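# Transfer 96-well plate from bench B1 to nest N1

## Task

Pick up the 96-well plate at bench spot B1 and place it in plate nest N1. It must rest flat within the nest's locators, with its A1 well (the cut-off corner) at the nest corner labelled A1. A drop of a few millimetres while setting it into N1 is acceptable, but a much higher drop there fails. The plate must stay in place by itself, so release it and move the gripper away at the end.

## Robot and tools

Robot: one six-joint arm with a two-finger parallel gripper. The arm's base may sit slightly tilted relative to the table. A pushy disturbance may now and then nudge a loose object. Knocking or placing anything off the table ends the scene, so avoid that.

Frame: the scene frame has its origin on the table surface directly under the arm base. +z is up, and +y is to the left when facing along +x. Each result reports end_effector_position (metres) and end_effector_quat_wxyz in this frame. That point is midway between the finger pads when closed. Closed fingertips extend about 33 mm past it, and about 9 mm when fully open. The gripper's fingers point along its own +z axis and move apart along its y axis. The reported hand position can be off, more so at long reach.

execute_actions takes "actions", a list holding zero or one item, plus optional "pictures" (true/false). An empty list returns the current state without commanding anything. A motion item is {"rows": [...], "steps": n}, where n is 1 to 15 (default 15). Each step lasts 1/30 s; one row is used per step, and the final row repeats if rows run out. A wait item is {"steps": n} with n up to 300; it counts steps from the previous result, and your reply time is included. A refused call sends nothing.

Each row has exactly 9 numbers for the single arm, in this order: J1 waist, J2 shoulder, J3 elbow, J4 forearm roll, J5 wrist pitch, J6 wrist roll, then gripper position, gripper force_limit, gripper speed. The first six are absolute target joint angles in radians (the same values the Joint positions line prints), not offsets. Ranges: waist -3.491 to 3.491, shoulder -3.140 to 3.140, elbow -1.187 to 4.328, forearm roll -3.316 to 3.316, wrist pitch -3.140 to 3.140, wrist roll -3.927 to 3.927. A target more than 0.010 rad outside a range, and further out than the joint's last reported angle, gets the call refused. True ends may differ from the listed ones by up to 0.010 rad; a joint asked beyond its true end stops there, and the result may then say "joint sent to its limit" (possibly about an earlier action). Absence of that line does not prove there is more room.

The last three row values are absolute settings on a -1 to 1 scale. position: +1 is fully open (140 mm gap), about -0.8 has the pads touching, and -1 closes until blocked. force_limit on parts up to 40 mm wide: about 14 N at -1, 60 N at 0, 107 N at +1. speed of the pad gap: about 30 mm/s at -1, 140 at 0, 250 at +1. While closing, the fingertips shift about 24 mm further from the arm, so keep that clearance above surfaces.

Grip check: object_status 0 = moving, 1 = blocked while opening, 2 = blocked while closing (a grip), 3 = reached the request or pads met (a thin item may still be held). Fingers that stopped stay put until the position value changes by at least 0.01, or the object yields or is lost. To squeeze harder while status is 2, raise force_limit and switch position between -1 and -0.98. position_measured is in counts, not millimetres: 3 is fully open, 230 is pads meeting.

Motion limits: joint target speed is capped at 2.62 rad/s (waist, shoulder), 3.14 (elbow) and 3.93 (the three wrist joints), with 0.5 s to accelerate, and the joints are timed to arrive together. Each step's target stays within 0.805 rad (waist, shoulder), 0.966 (elbow) or 1.21 (wrist joints) of the measured angle, and targets are scaled back if they would move the gripper more than 70 mm from where it is measured. So distant targets need several calls. Between calls the arm keeps heading to the last row sent, until it nearly stops or a step is HELD. HELD marks steps where your row was partly or wholly not sent. "joint command not followed" means a clearance check changed or blocked targets; mounting blocks and posts count as part of the arm.

Faults: contact torque reaching a joint's load limit (148 N m for waist, shoulder, elbow; 37.2 N m for the wrist joints, held weight included) or an outside force of 150 N on the arm, tool or load halts the arm for 10 s, drops the rest of the call, and lets the arm yield. Long holding heats motors; a MOTOR HOT line warns, and an OVER-TEMPERATURE FAULT applies the brakes until cooled. Flange force gives the controller's estimate of external force on the gripper, including held weight; it is noisy, worst during acceleration or right after sudden stops, and may read "no reading". Drops, slips, slamming, hard hits and hard pushes should be avoided; move smoothly.

Cameras: cam_head_left and cam_head_right (896x504), cam_high (896x504), cam_low (896x504), cam_wrist (616x616 fisheye). Pictures come with each result unless "pictures": false. zoom_image takes "camera" (one of those names) and "region" [x0, y0, x1, y1] in that camera's latest image pixels, origin top-left, at most 504 by 504.

finished_scene takes "scene", the current scene's number; it ends and grades that scene irreversibly and reports whether the task was achieved, and the next task arrives in its result. Replying without any tool call ends everything. Sequence: look, approach the plate at B1 from above, grip and confirm status 2, lift, carry to N1 with the A1 corner matched, lower to just above the nest, open, retreat, verify, then call finished_scene.

Each tool is called after "Request:" by a JSON object that holds its "api" and its "payload".

## Session

Request:
{"api": "execute_actions", "payload": {"actions": []}}

Scene clock: 0.00 s of 8400.00 s.
end_effector_position=(-0.1434, +0.5365, +0.3491) position_measured=3 object_status=3 end_effector_quat_wxyz=(+0.499, +0.854, -0.107, -0.099)
Joint positions: [ 1.695  0.694  0.701 -0.395 -2.006 -0.551]
Joint velocities: [ 0.     0.    -0.    -0.    -0.001  0.001]
Flange force (N, the push that the arm receives, along the gripper's own x y z axes): no reading

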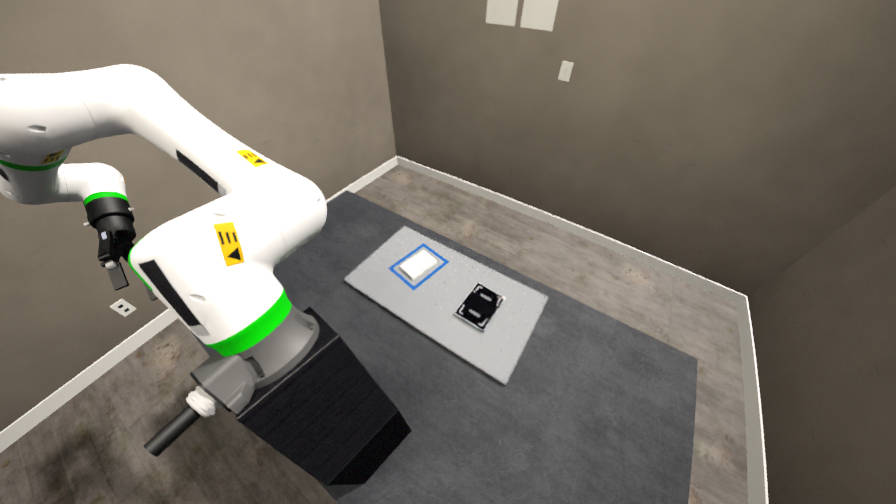

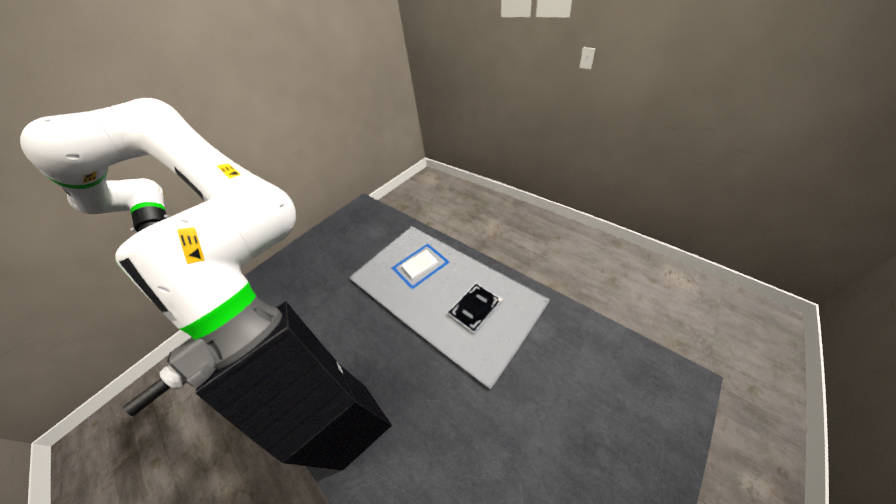

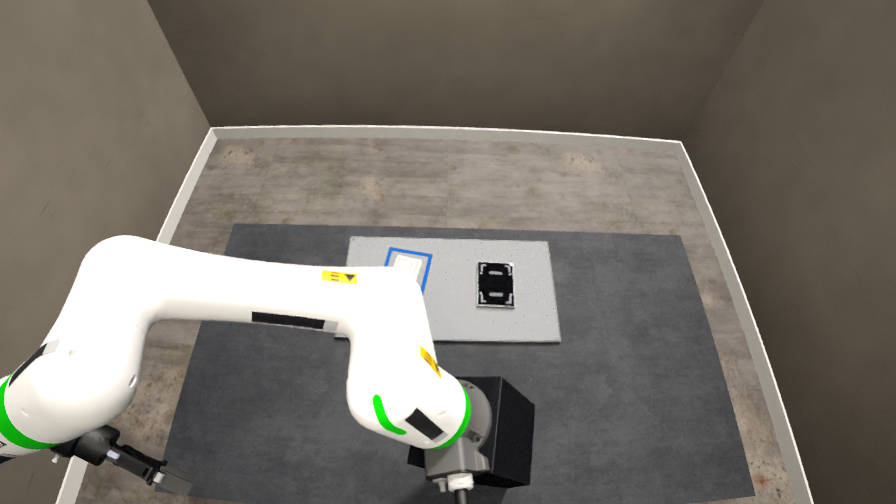

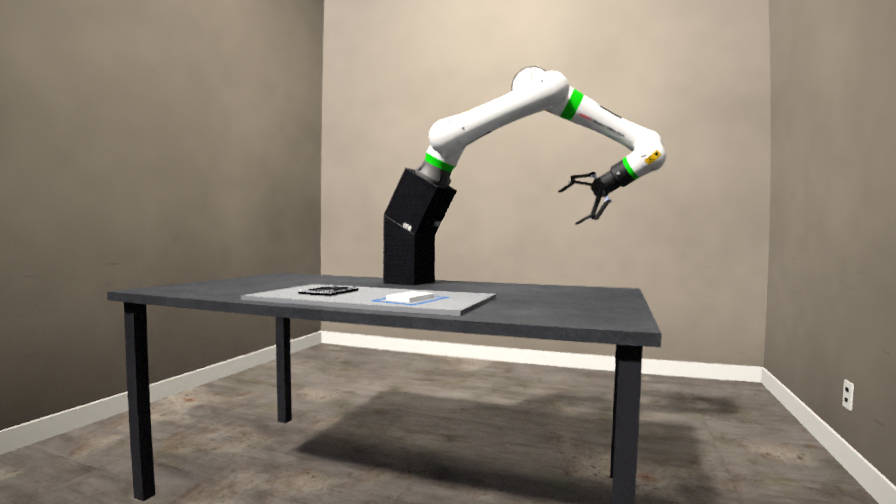

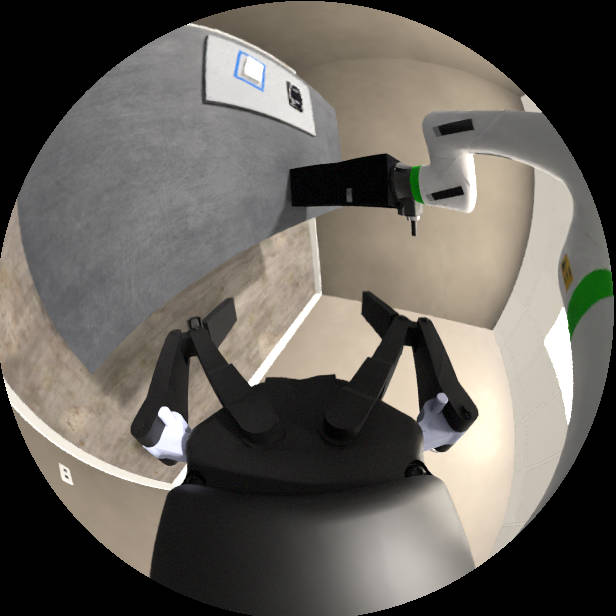

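Request:
{"api": "execute_actions", "payload": {"actions": [{"rows":[[0.2625,0.7879,-0.0068,-0.7619,-0.6468,-1.58,0.6,-0.4,0]]}], "pictures": false}}

Request:
{"api": "execute_actions", "payload": {"actions": [{"steps":75}]}}

Request:
{"api": "zoom_image", "payload": {"camera": "cam_wrist", "region": [200,190,400,390]}}

Request:
{"api": "zoom_image", "payload": {"camera": "cam_low", "region": [360,255,460,315]}}

Request:
{"api": "zoom_image", "payload": {"camera": "cam_head_right", "region": [430,270,520,345]}}

Scene clock: 4.80 s of 8400.00 s.
end_effector_position=(-0.0478, +0.5321, +0.1943) position_measured=53 object_status=3 end_effector_quat_wxyz=(+0.437, +0.758, -0.477, -0.089)
Joint positions: [ 1.395  0.724  0.472 -0.514 -1.578 -0.885]
Joint velocities: [-0.733  0.061 -0.462 -0.238  0.888 -0.665]
Flange force (N, the push that the arm receives, along the gripper's own x y z axes): [2.2 1.7 5.0]
Steps of this call (steps 1 to 90: nothing new was sent; then 1.30 s passed at rest; steps 91 to 105: all 15 steps of this action). Readings (joint positions | what the end effector reports):
91: [1.695 0.694 0.701 -0.395 -2.005 -0.551] | position_measured=3 object_status=0
92: [1.691 0.694 0.697 -0.397 -1.999 -0.557] | position_measured=8 object_status=0
94: [1.666 0.697 0.675 -0.408 -1.961 -0.589] | position_measured=23 object_status=0
98: [1.569 0.708 0.594 -0.450 -1.816 -0.707] | position_measured=51 object_status=0
105: the state above

Scene clock: 15.80 s of 8400.00 s.
end_effector_position=(+0.3246, +0.4008, +0.0699) position_measured=53 object_status=3 end_effector_quat_wxyz=(-0.203, -0.294, +0.933, +0.046)
Joint positions: [ 0.719  0.759  0.171 -0.687 -0.999 -1.325]
Joint velocities: [-0.    -0.     0.001 -0.    -0.    -0.002]
Flange force (N, the push that the arm receives, along the gripper's own x y z axes): [12.6 18.1 -18.6]
FORCE FAULT: contact force on the arm reached its limit, and the arm stopped for 10 seconds. The contact can be on any part of the arm, not only on its tool. The arm's remaining commands of this call were not run. The arm holds still and accepts commands again. Move the arm away from the contact; if what it grips holds it there, let go first. Pushing or pulling that hard again can fault the arm again.
The stop began at step 30 of this call (marked STOPPED below). From that step on the arm followed nothing that you had sent. Nothing is kept back now, and the robot has no last target.
Steps of this call (steps 1 to 29: the robot went on to your last target; steps 30 to 330: the stop). Readings (joint positions | what the end effector reports):
1: [1.371 0.726 0.456 -0.522 -1.549 -0.907] | position_measured=53 object_status=3
2: [1.346 0.728 0.441 -0.529 -1.520 -0.928] | position_measured=53 object_status=3
4: [1.296 0.732 0.413 -0.544 -1.465 -0.969] | position_measured=53 object_status=3
8: [1.198 0.739 0.363 -0.570 -1.366 -1.043] | position_measured=53 object_status=3
30: [0.719 0.760 0.171 -0.685 -0.997 -1.325] | position_measured=53 object_status=3 STOPPED
330: the state above

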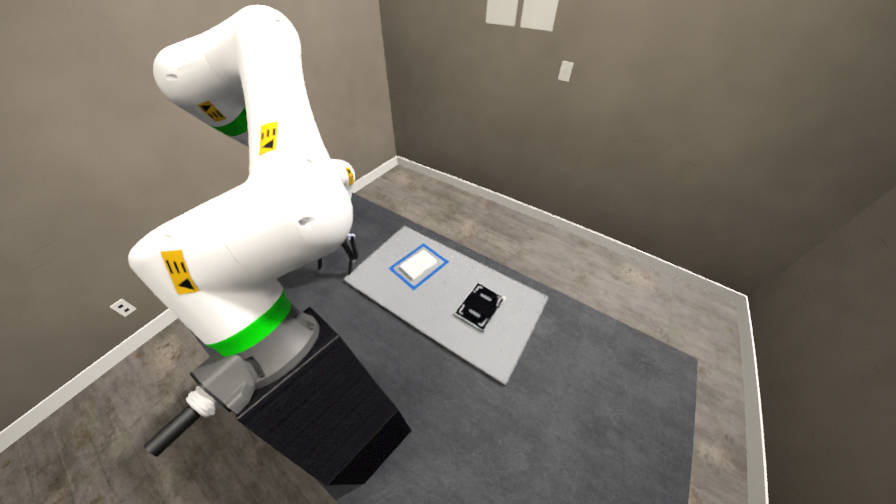

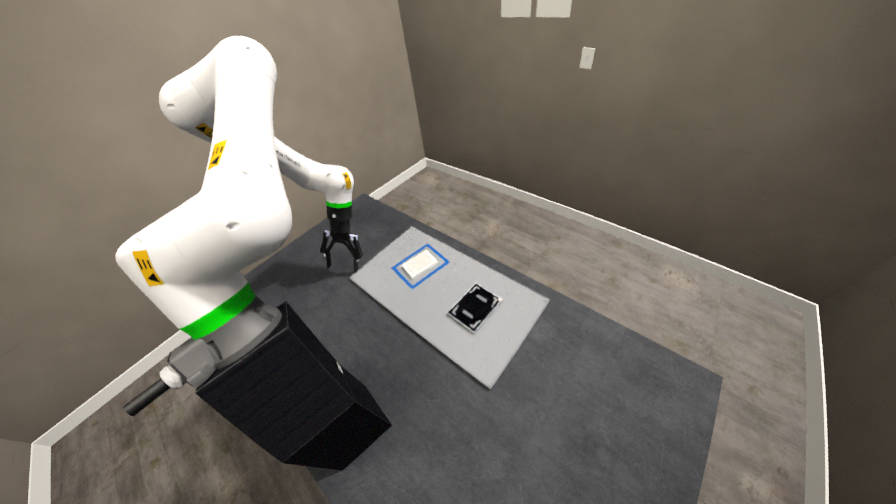

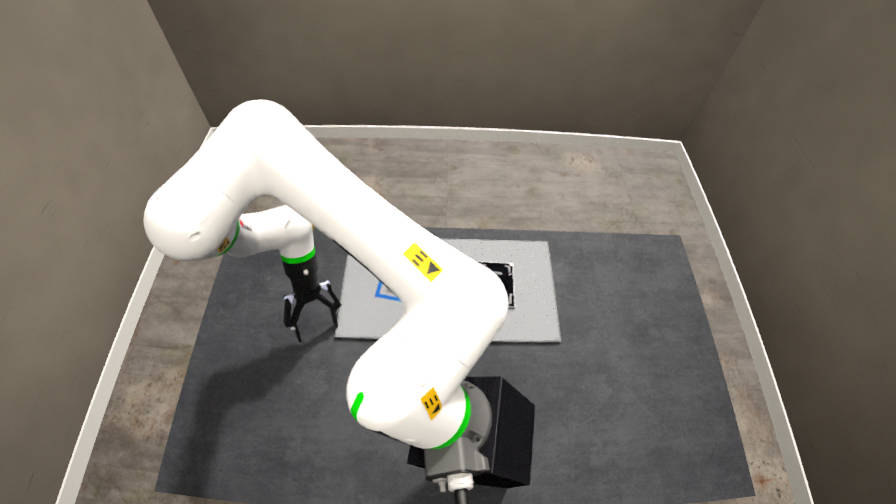

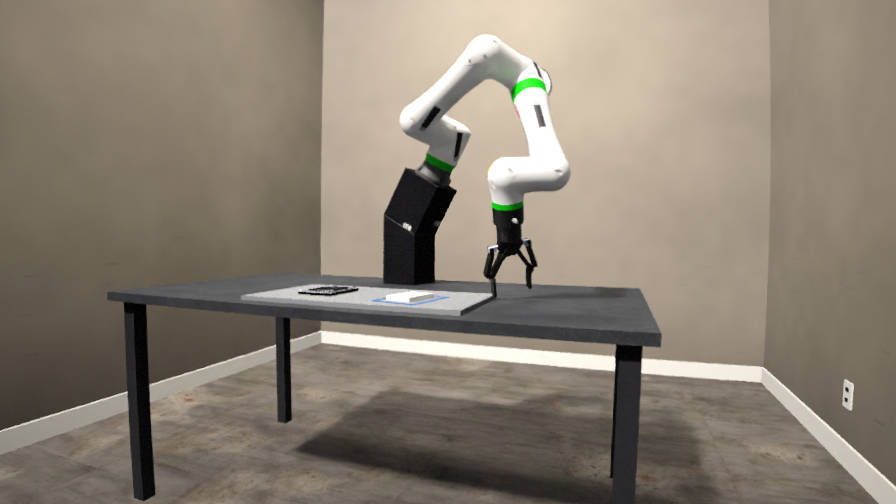

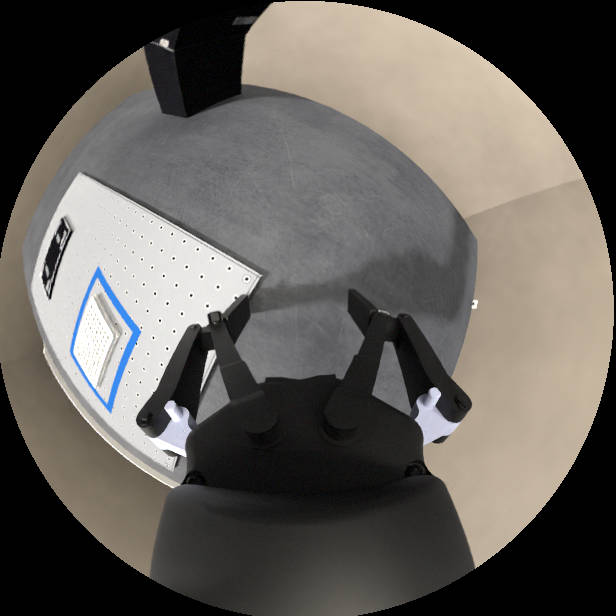

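Region (200, 190, 400, 390) of cam_wrist's 616x616 image, scaled by 2.520, with more detail than that image has.

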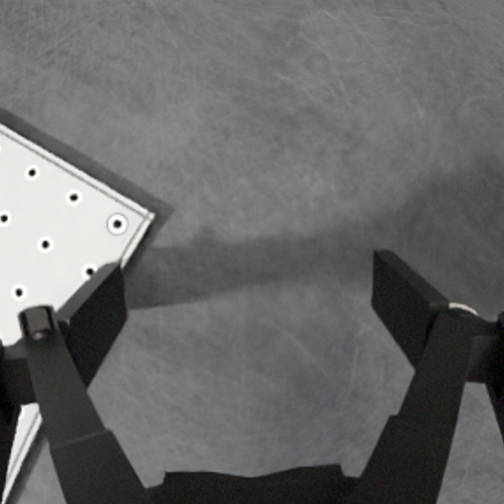

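Region (360, 255, 460, 315) of cam_low's 896x504 image, scaled by 5.040, with more detail than that image has; it fills the top 302 rows of this view, and the rest is white.

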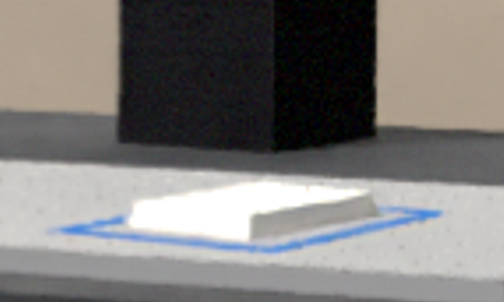

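Region (430, 270, 520, 345) of cam_head_right's 896x504 image, scaled by 5.600, with more detail than that image has.

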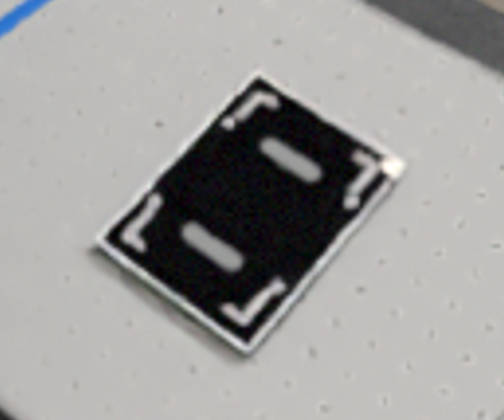

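The path dipped and a finger caught the deck edge. I'll lift first.

Request:
{"api": "execute_actions", "payload": {"actions": [{"rows":[[0.719,0.5,0.1,-0.687,-0.999,-1.325,0.6,-0.4,0]]}], "pictures": false}}

Request:
{"api": "execute_actions", "payload": {"actions": [{"rows":[[0.2625,0.7879,-0.0068,-0.7619,-0.6468,-1.58,0.6,-0.4,0]]}], "pictures": false}}

Request:
{"api": "execute_actions", "payload": {"actions": [{"steps":25}]}}

Request:
{"api": "zoom_image", "payload": {"camera": "cam_wrist", "region": [200,190,400,390]}}

Request:
{"api": "zoom_image", "payload": {"camera": "cam_low", "region": [360,255,460,315]}}

Scene clock: 19.47 s of 8400.00 s.
end_effector_position=(+0.3476, +0.4805, +0.1810) position_measured=53 object_status=3 end_effector_quat_wxyz=(-0.131, -0.332, +0.930, +0.092)
Joint positions: [ 0.719  0.5    0.1   -0.687 -0.999 -1.325]
Joint velocities: [-0.    -0.033 -0.011 -0.    -0.001  0.001]
Flange force (N, the push that the arm receives, along the gripper's own x y z axes): [17.0 14.5 -22.1]
Steps of this call (steps 1 to 90: nothing new was sent; then 0.17 s passed at rest; steps 91 to 105: all 15 steps of this action). Readings (joint positions | what the end effector reports):
91: [0.719 0.759 0.171 -0.687 -0.999 -1.325] | position_measured=53 object_status=3
92: [0.719 0.755 0.170 -0.687 -0.998 -1.325] | position_measured=53 object_status=3
94: [0.719 0.730 0.163 -0.687 -0.998 -1.325] | position_measured=53 object_status=3
98: [0.719 0.625 0.135 -0.687 -0.999 -1.325] | position_measured=53 object_status=3
105: the state above

Scene clock: 19.97 s of 8400.00 s.
end_effector_position=(+0.4689, +0.3150, +0.1247) position_measured=53 object_status=3 end_effector_quat_wxyz=(-0.062, -0.101, +0.992, +0.042)
Joint positions: [ 0.471  0.657  0.042 -0.728 -0.807 -1.463]
Joint velocities: [-0.577  0.364 -0.136 -0.094  0.44  -0.321]
Flange force (N, the push that the arm receives, along the gripper's own x y z axes): [6.2 1.3 -1.8]
Steps of this call (steps 1 to 15: all 15 steps of this action). Readings (joint positions | what the end effector reports):
1: [0.719 0.500 0.100 -0.687 -0.999 -1.325] | position_measured=53 object_status=3
2: [0.715 0.503 0.099 -0.688 -0.995 -1.328] | position_measured=53 object_status=3
4: [0.689 0.519 0.093 -0.692 -0.975 -1.342] | position_measured=53 object_status=3
8: [0.609 0.570 0.074 -0.705 -0.913 -1.387] | position_measured=53 object_status=3
15: the state above

Scene clock: 20.80 s of 8400.00 s.
end_effector_position=(+0.5265, +0.1449, +0.1003) position_measured=53 object_status=3 end_effector_quat_wxyz=(+0.000, +0.100, +0.995, -0.001)
Joint positions: [ 0.263  0.788 -0.007 -0.762 -0.647 -1.58 ]
Joint velocities: [-0.     0.001  0.001  0.     0.    -0.001]
Flange force (N, the push that the arm receives, along the gripper's own x y z axes): [6.0 0.8 -2.4]
Steps of this call (steps 1 to 25: the robot went on to your last target). Readings (joint positions | what the end effector reports):
1: [0.452 0.669 0.037 -0.731 -0.792 -1.474] | position_measured=53 object_status=3
2: [0.432 0.681 0.033 -0.734 -0.777 -1.485] | position_measured=53 object_status=3
4: [0.393 0.706 0.024 -0.740 -0.747 -1.507] | position_measured=53 object_status=3
8: [0.315 0.755 0.005 -0.753 -0.687 -1.551] | position_measured=53 object_status=3
25: the state above

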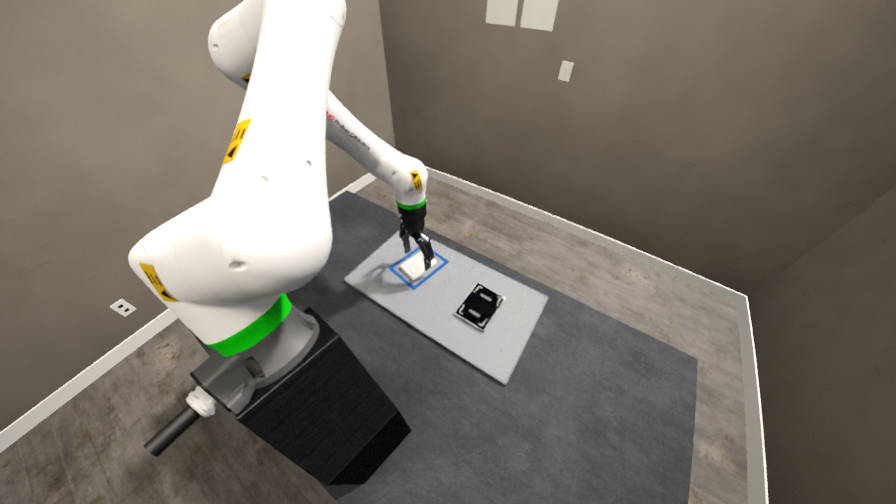

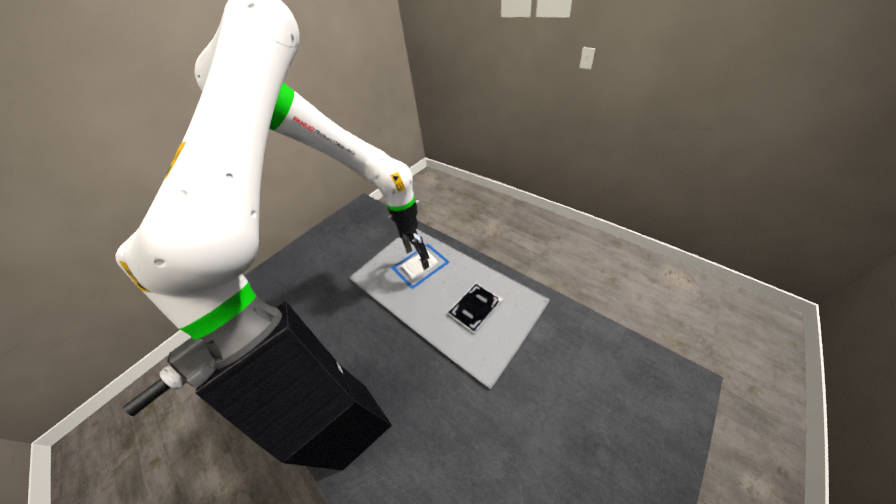

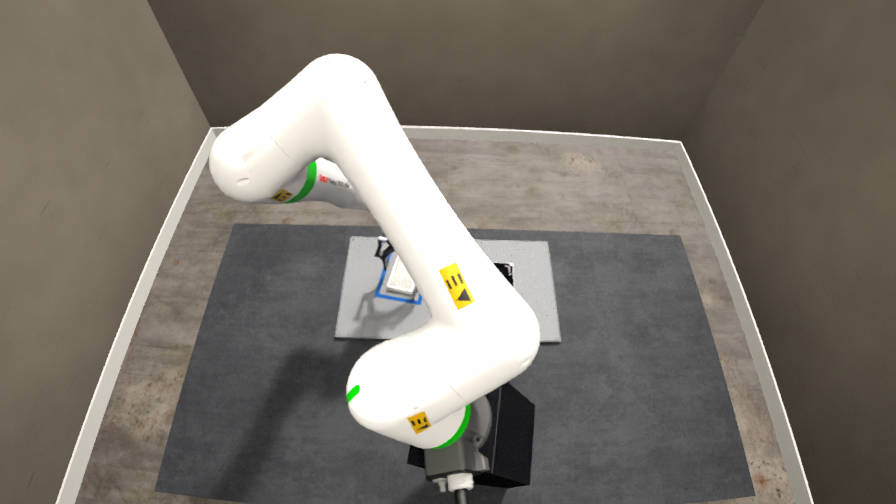

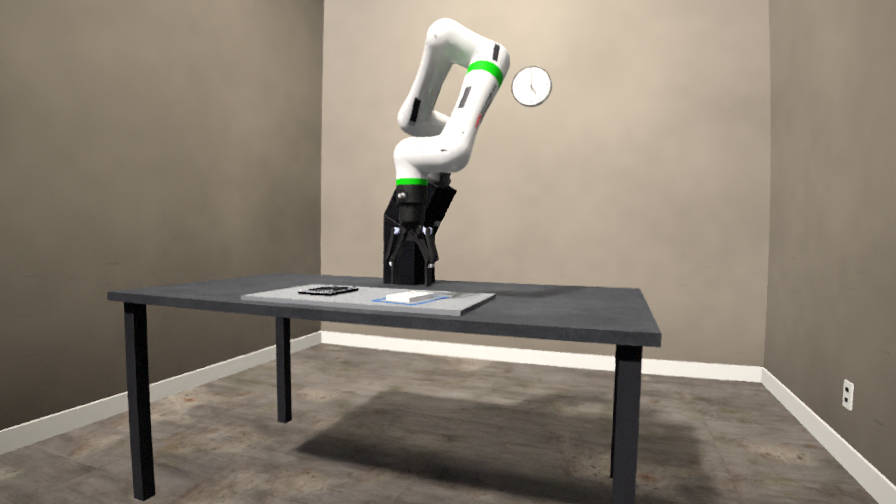

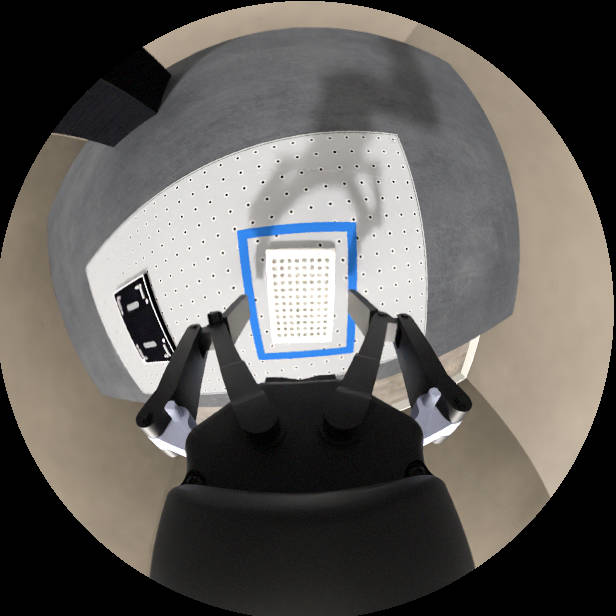

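Region (200, 190, 400, 390) of cam_wrist's 616x616 image, scaled by 2.520, with more detail than that image has.

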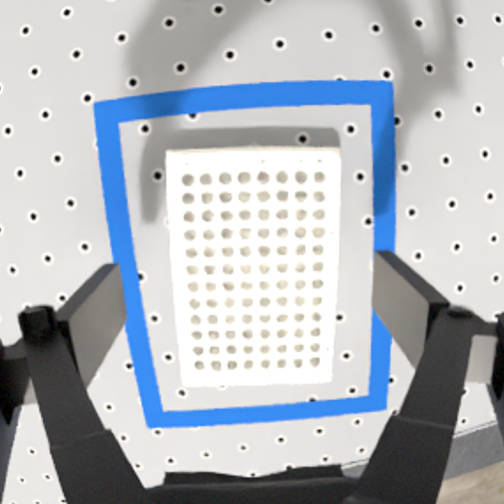

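Region (360, 255, 460, 315) of cam_low's 896x504 image, scaled by 5.040, with more detail than that image has; it fills the top 302 rows of this view, and the rest is white.

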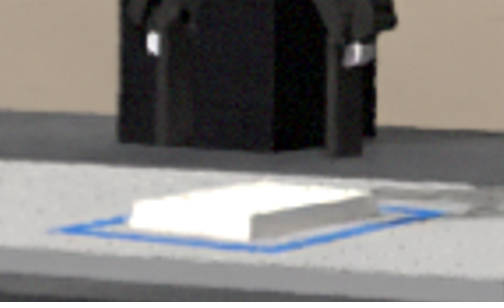

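Request:
{"api": "execute_actions", "payload": {"actions": [{"rows":[[0.2794,0.858,0.0528,-0.7723,-0.6311,-1.612,0.6,-0.4,0]],"steps":10}]}}

Request:
{"api": "zoom_image", "payload": {"camera": "cam_wrist", "region": [225,220,375,370]}}

Request:
{"api": "zoom_image", "payload": {"camera": "cam_low", "region": [360,255,460,315]}}

Scene clock: 25.40 s of 8400.00 s.
end_effector_position=(+0.5357, +0.1467, +0.0708) position_measured=53 object_status=3 end_effector_quat_wxyz=(-0.000, +0.115, +0.993, -0.001)
Joint positions: [ 0.279  0.858  0.053 -0.772 -0.631 -1.612]
Joint velocities: [ 0.     0.     0.    -0.001 -0.001 -0.   ]
Flange force (N, the push that the arm receives, along the gripper's own x y z axes): [5.7 0.6 -1.2]
Steps of this call (steps 1 to 15: the robot went on to your last target; steps 16 to 90: nothing new was sent; then 1.27 s passed at rest; steps 91 to 100: all 10 steps of this action). Readings (joint positions | what the end effector reports):
91: [0.262 0.788 -0.007 -0.762 -0.647 -1.580] | position_measured=53 object_status=3
92: [0.263 0.792 -0.003 -0.762 -0.646 -1.582] | position_measured=53 object_status=3
94: [0.269 0.817 0.018 -0.766 -0.640 -1.594] | position_measured=53 object_status=3
98: [0.279 0.858 0.052 -0.772 -0.631 -1.612] | position_measured=53 object_status=3
100: the state above

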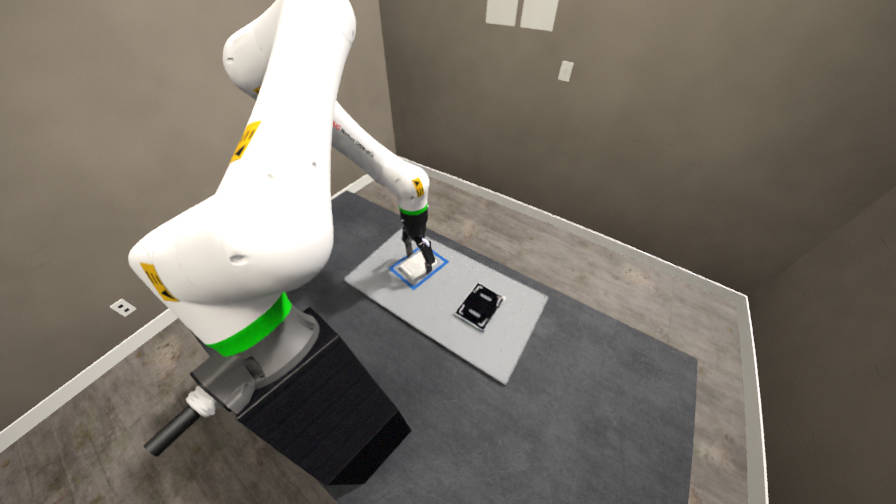

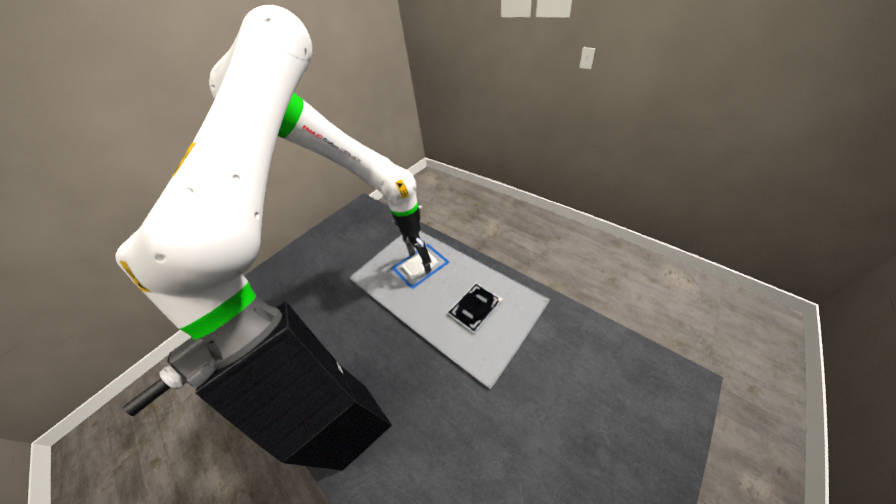

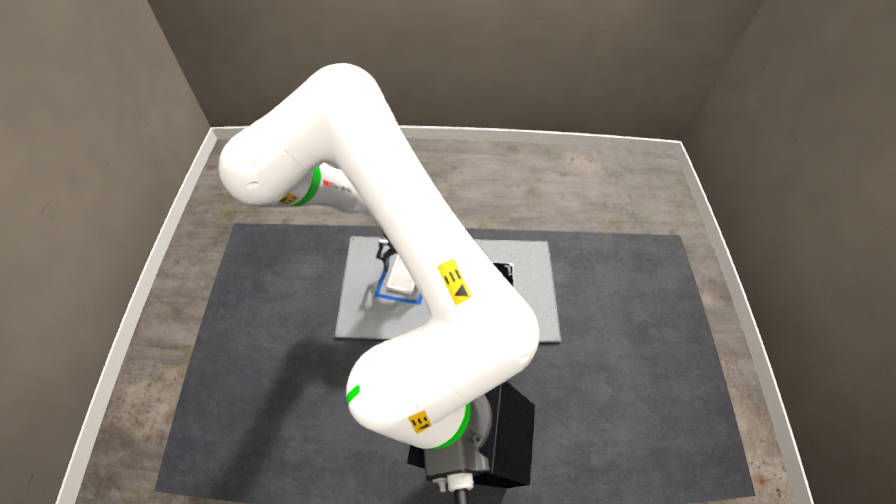

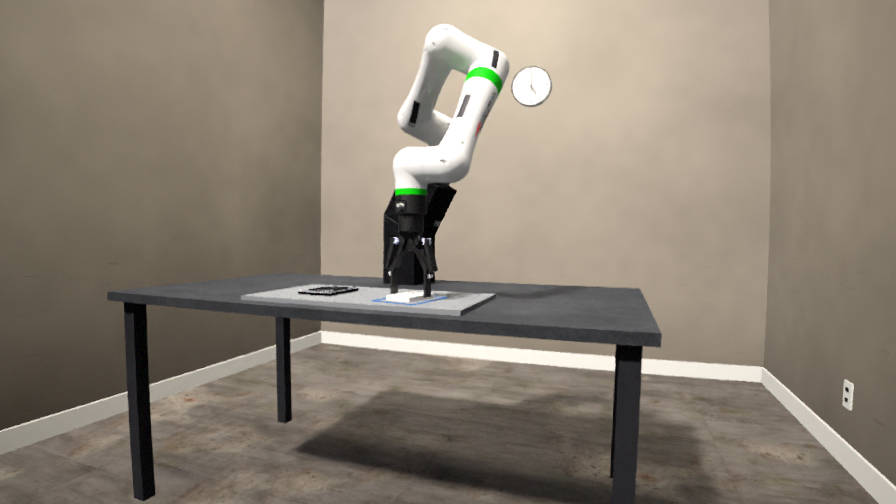

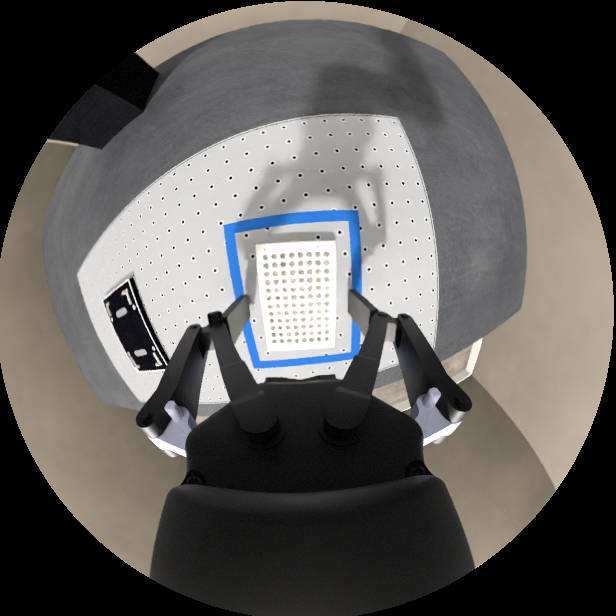

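Region (225, 220, 375, 370) of cam_wrist's 616x616 image, scaled by 3.360, with more detail than that image has.

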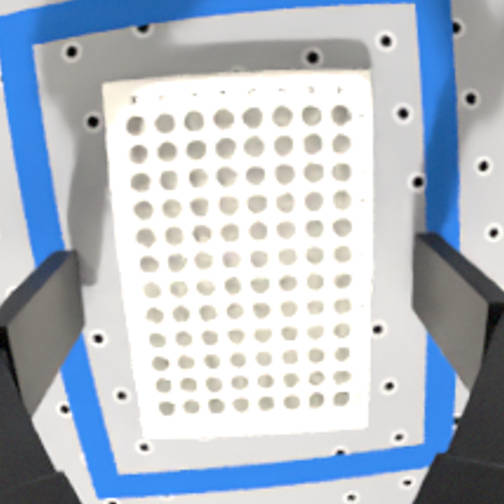

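Region (360, 255, 460, 315) of cam_low's 896x504 image, scaled by 5.040, with more detail than that image has; it fills the top 302 rows of this view, and the rest is white.

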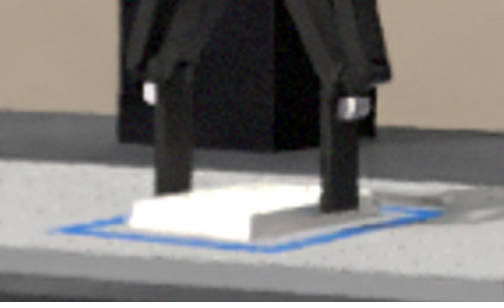

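Request:
{"api": "execute_actions", "payload": {"actions": [{"rows":[[0.2794,0.858,0.0528,-0.7723,-0.6311,-1.62,-1,-0.4,-0.5]]}], "pictures": false}}

Scene clock: 29.37 s of 8400.00 s.
end_effector_position=(+0.5359, +0.1469, +0.0709) position_measured=106 object_status=0 end_effector_quat_wxyz=(+0.000, +0.119, +0.993, -0.001)
Joint positions: [ 0.279  0.858  0.053 -0.772 -0.631 -1.62 ]
Joint velocities: [-0.    -0.    -0.001  0.     0.    -0.002]
Flange force (N, the push that the arm receives, along the gripper's own x y z axes): [12.4 -3.0 -29.7]
Steps of this call (steps 1 to 15: the robot went on to your last target; steps 16 to 90: nothing new was sent; then 0.47 s passed at rest; steps 91 to 105: all 15 steps of this action). Readings (joint positions | what the end effector reports):
91: [0.279 0.858 0.053 -0.772 -0.631 -1.612] | position_measured=53 object_status=0
92: [0.279 0.858 0.053 -0.772 -0.631 -1.616] | position_measured=56 object_status=0
94: [0.279 0.858 0.053 -0.772 -0.631 -1.620] | position_measured=65 object_status=0
98: [0.279 0.858 0.053 -0.772 -0.631 -1.620] | position_measured=84 object_status=0
105: the state above

Request:
{"api": "execute_actions", "payload": {"actions": [{"rows":[[0.2456,0.718,-0.066,-0.7515,-0.6625,-1.58,-1,-0.4,-0.5]],"steps":12}]}}

Scene clock: 31.20 s of 8400.00 s.
end_effector_position=(+0.5156, +0.1422, +0.1286) position_measured=108 object_status=2 end_effector_quat_wxyz=(+0.000, +0.101, +0.995, -0.001)
Joint positions: [ 0.246  0.718 -0.066 -0.752 -0.662 -1.58 ]
Joint velocities: [-0.     0.    -0.003 -0.    -0.002  0.001]
Flange force (N, the push that the arm receives, along the gripper's own x y z axes): [4.6 0.3 1.3]
Steps of this call (steps 1 to 15: the robot went on to your last target; steps 16 to 43: nothing new was sent; steps 44 to 55: all 12 steps of this action). Readings (joint positions | what the end effector reports):
44: [0.279 0.858 0.053 -0.772 -0.631 -1.620] | position_measured=106 object_status=2
45: [0.279 0.854 0.049 -0.772 -0.632 -1.619] | position_measured=106 object_status=2
47: [0.272 0.829 0.028 -0.768 -0.638 -1.612] | position_measured=108 object_status=2
51: [0.251 0.739 -0.048 -0.755 -0.658 -1.586] | position_measured=108 object_status=2
55: the state above

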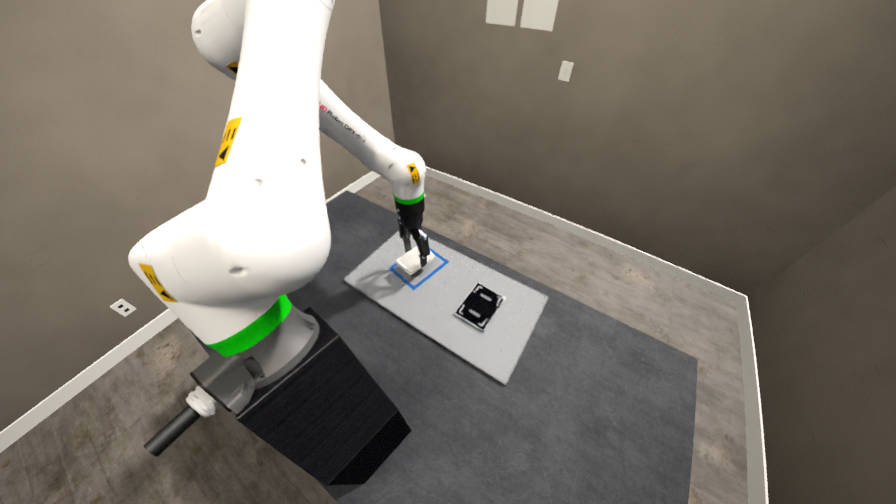

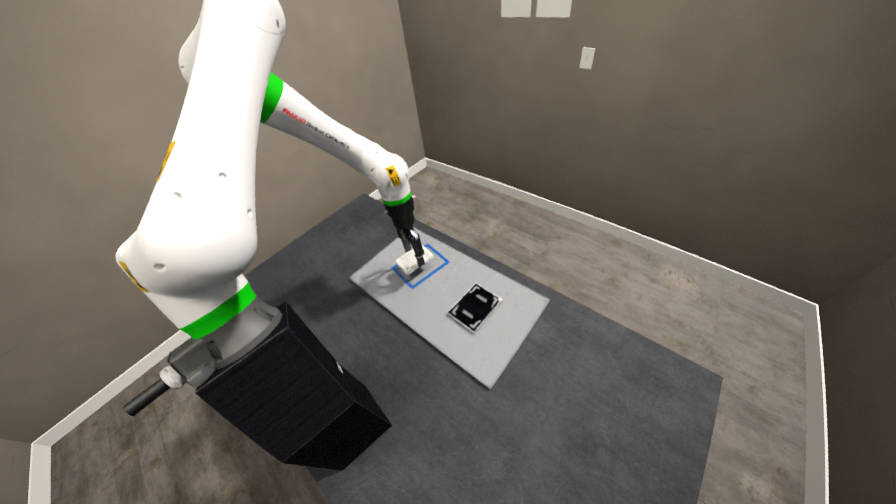

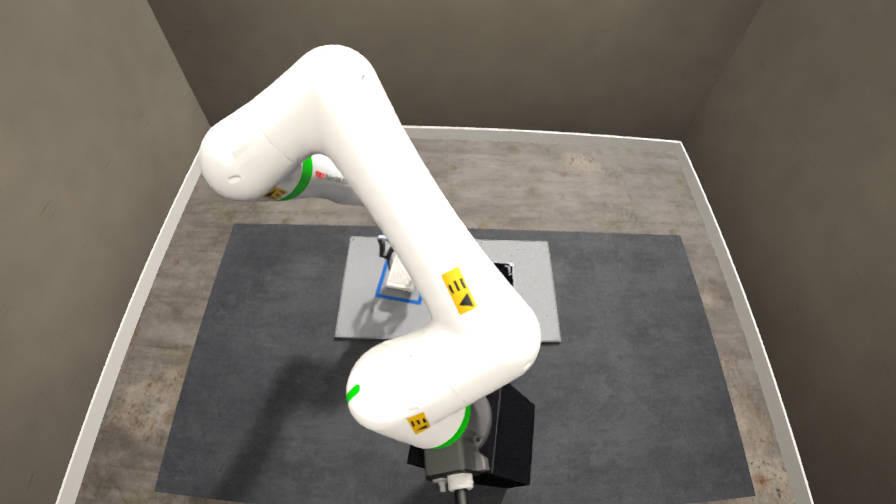

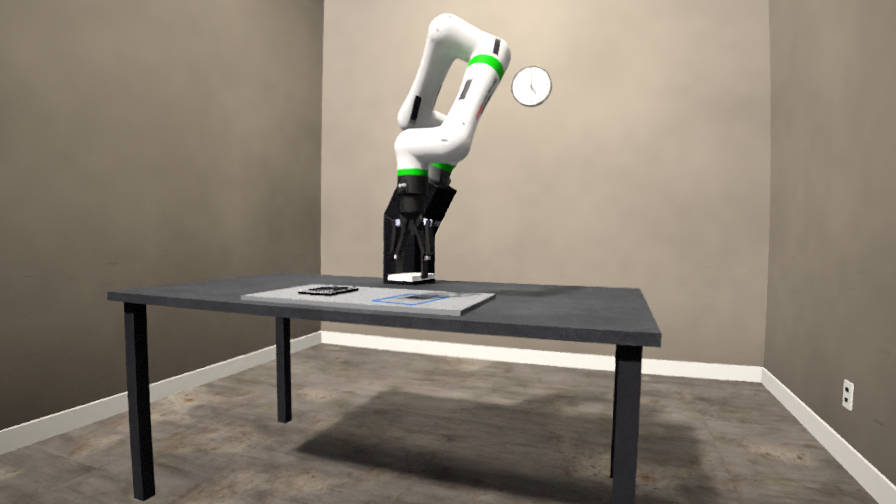

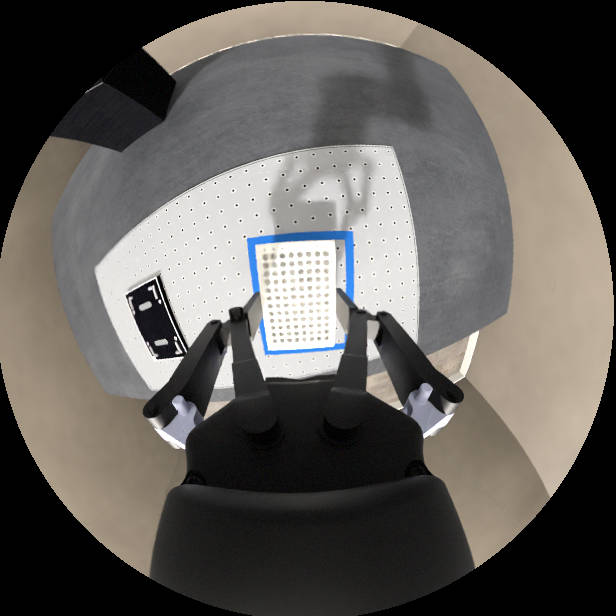

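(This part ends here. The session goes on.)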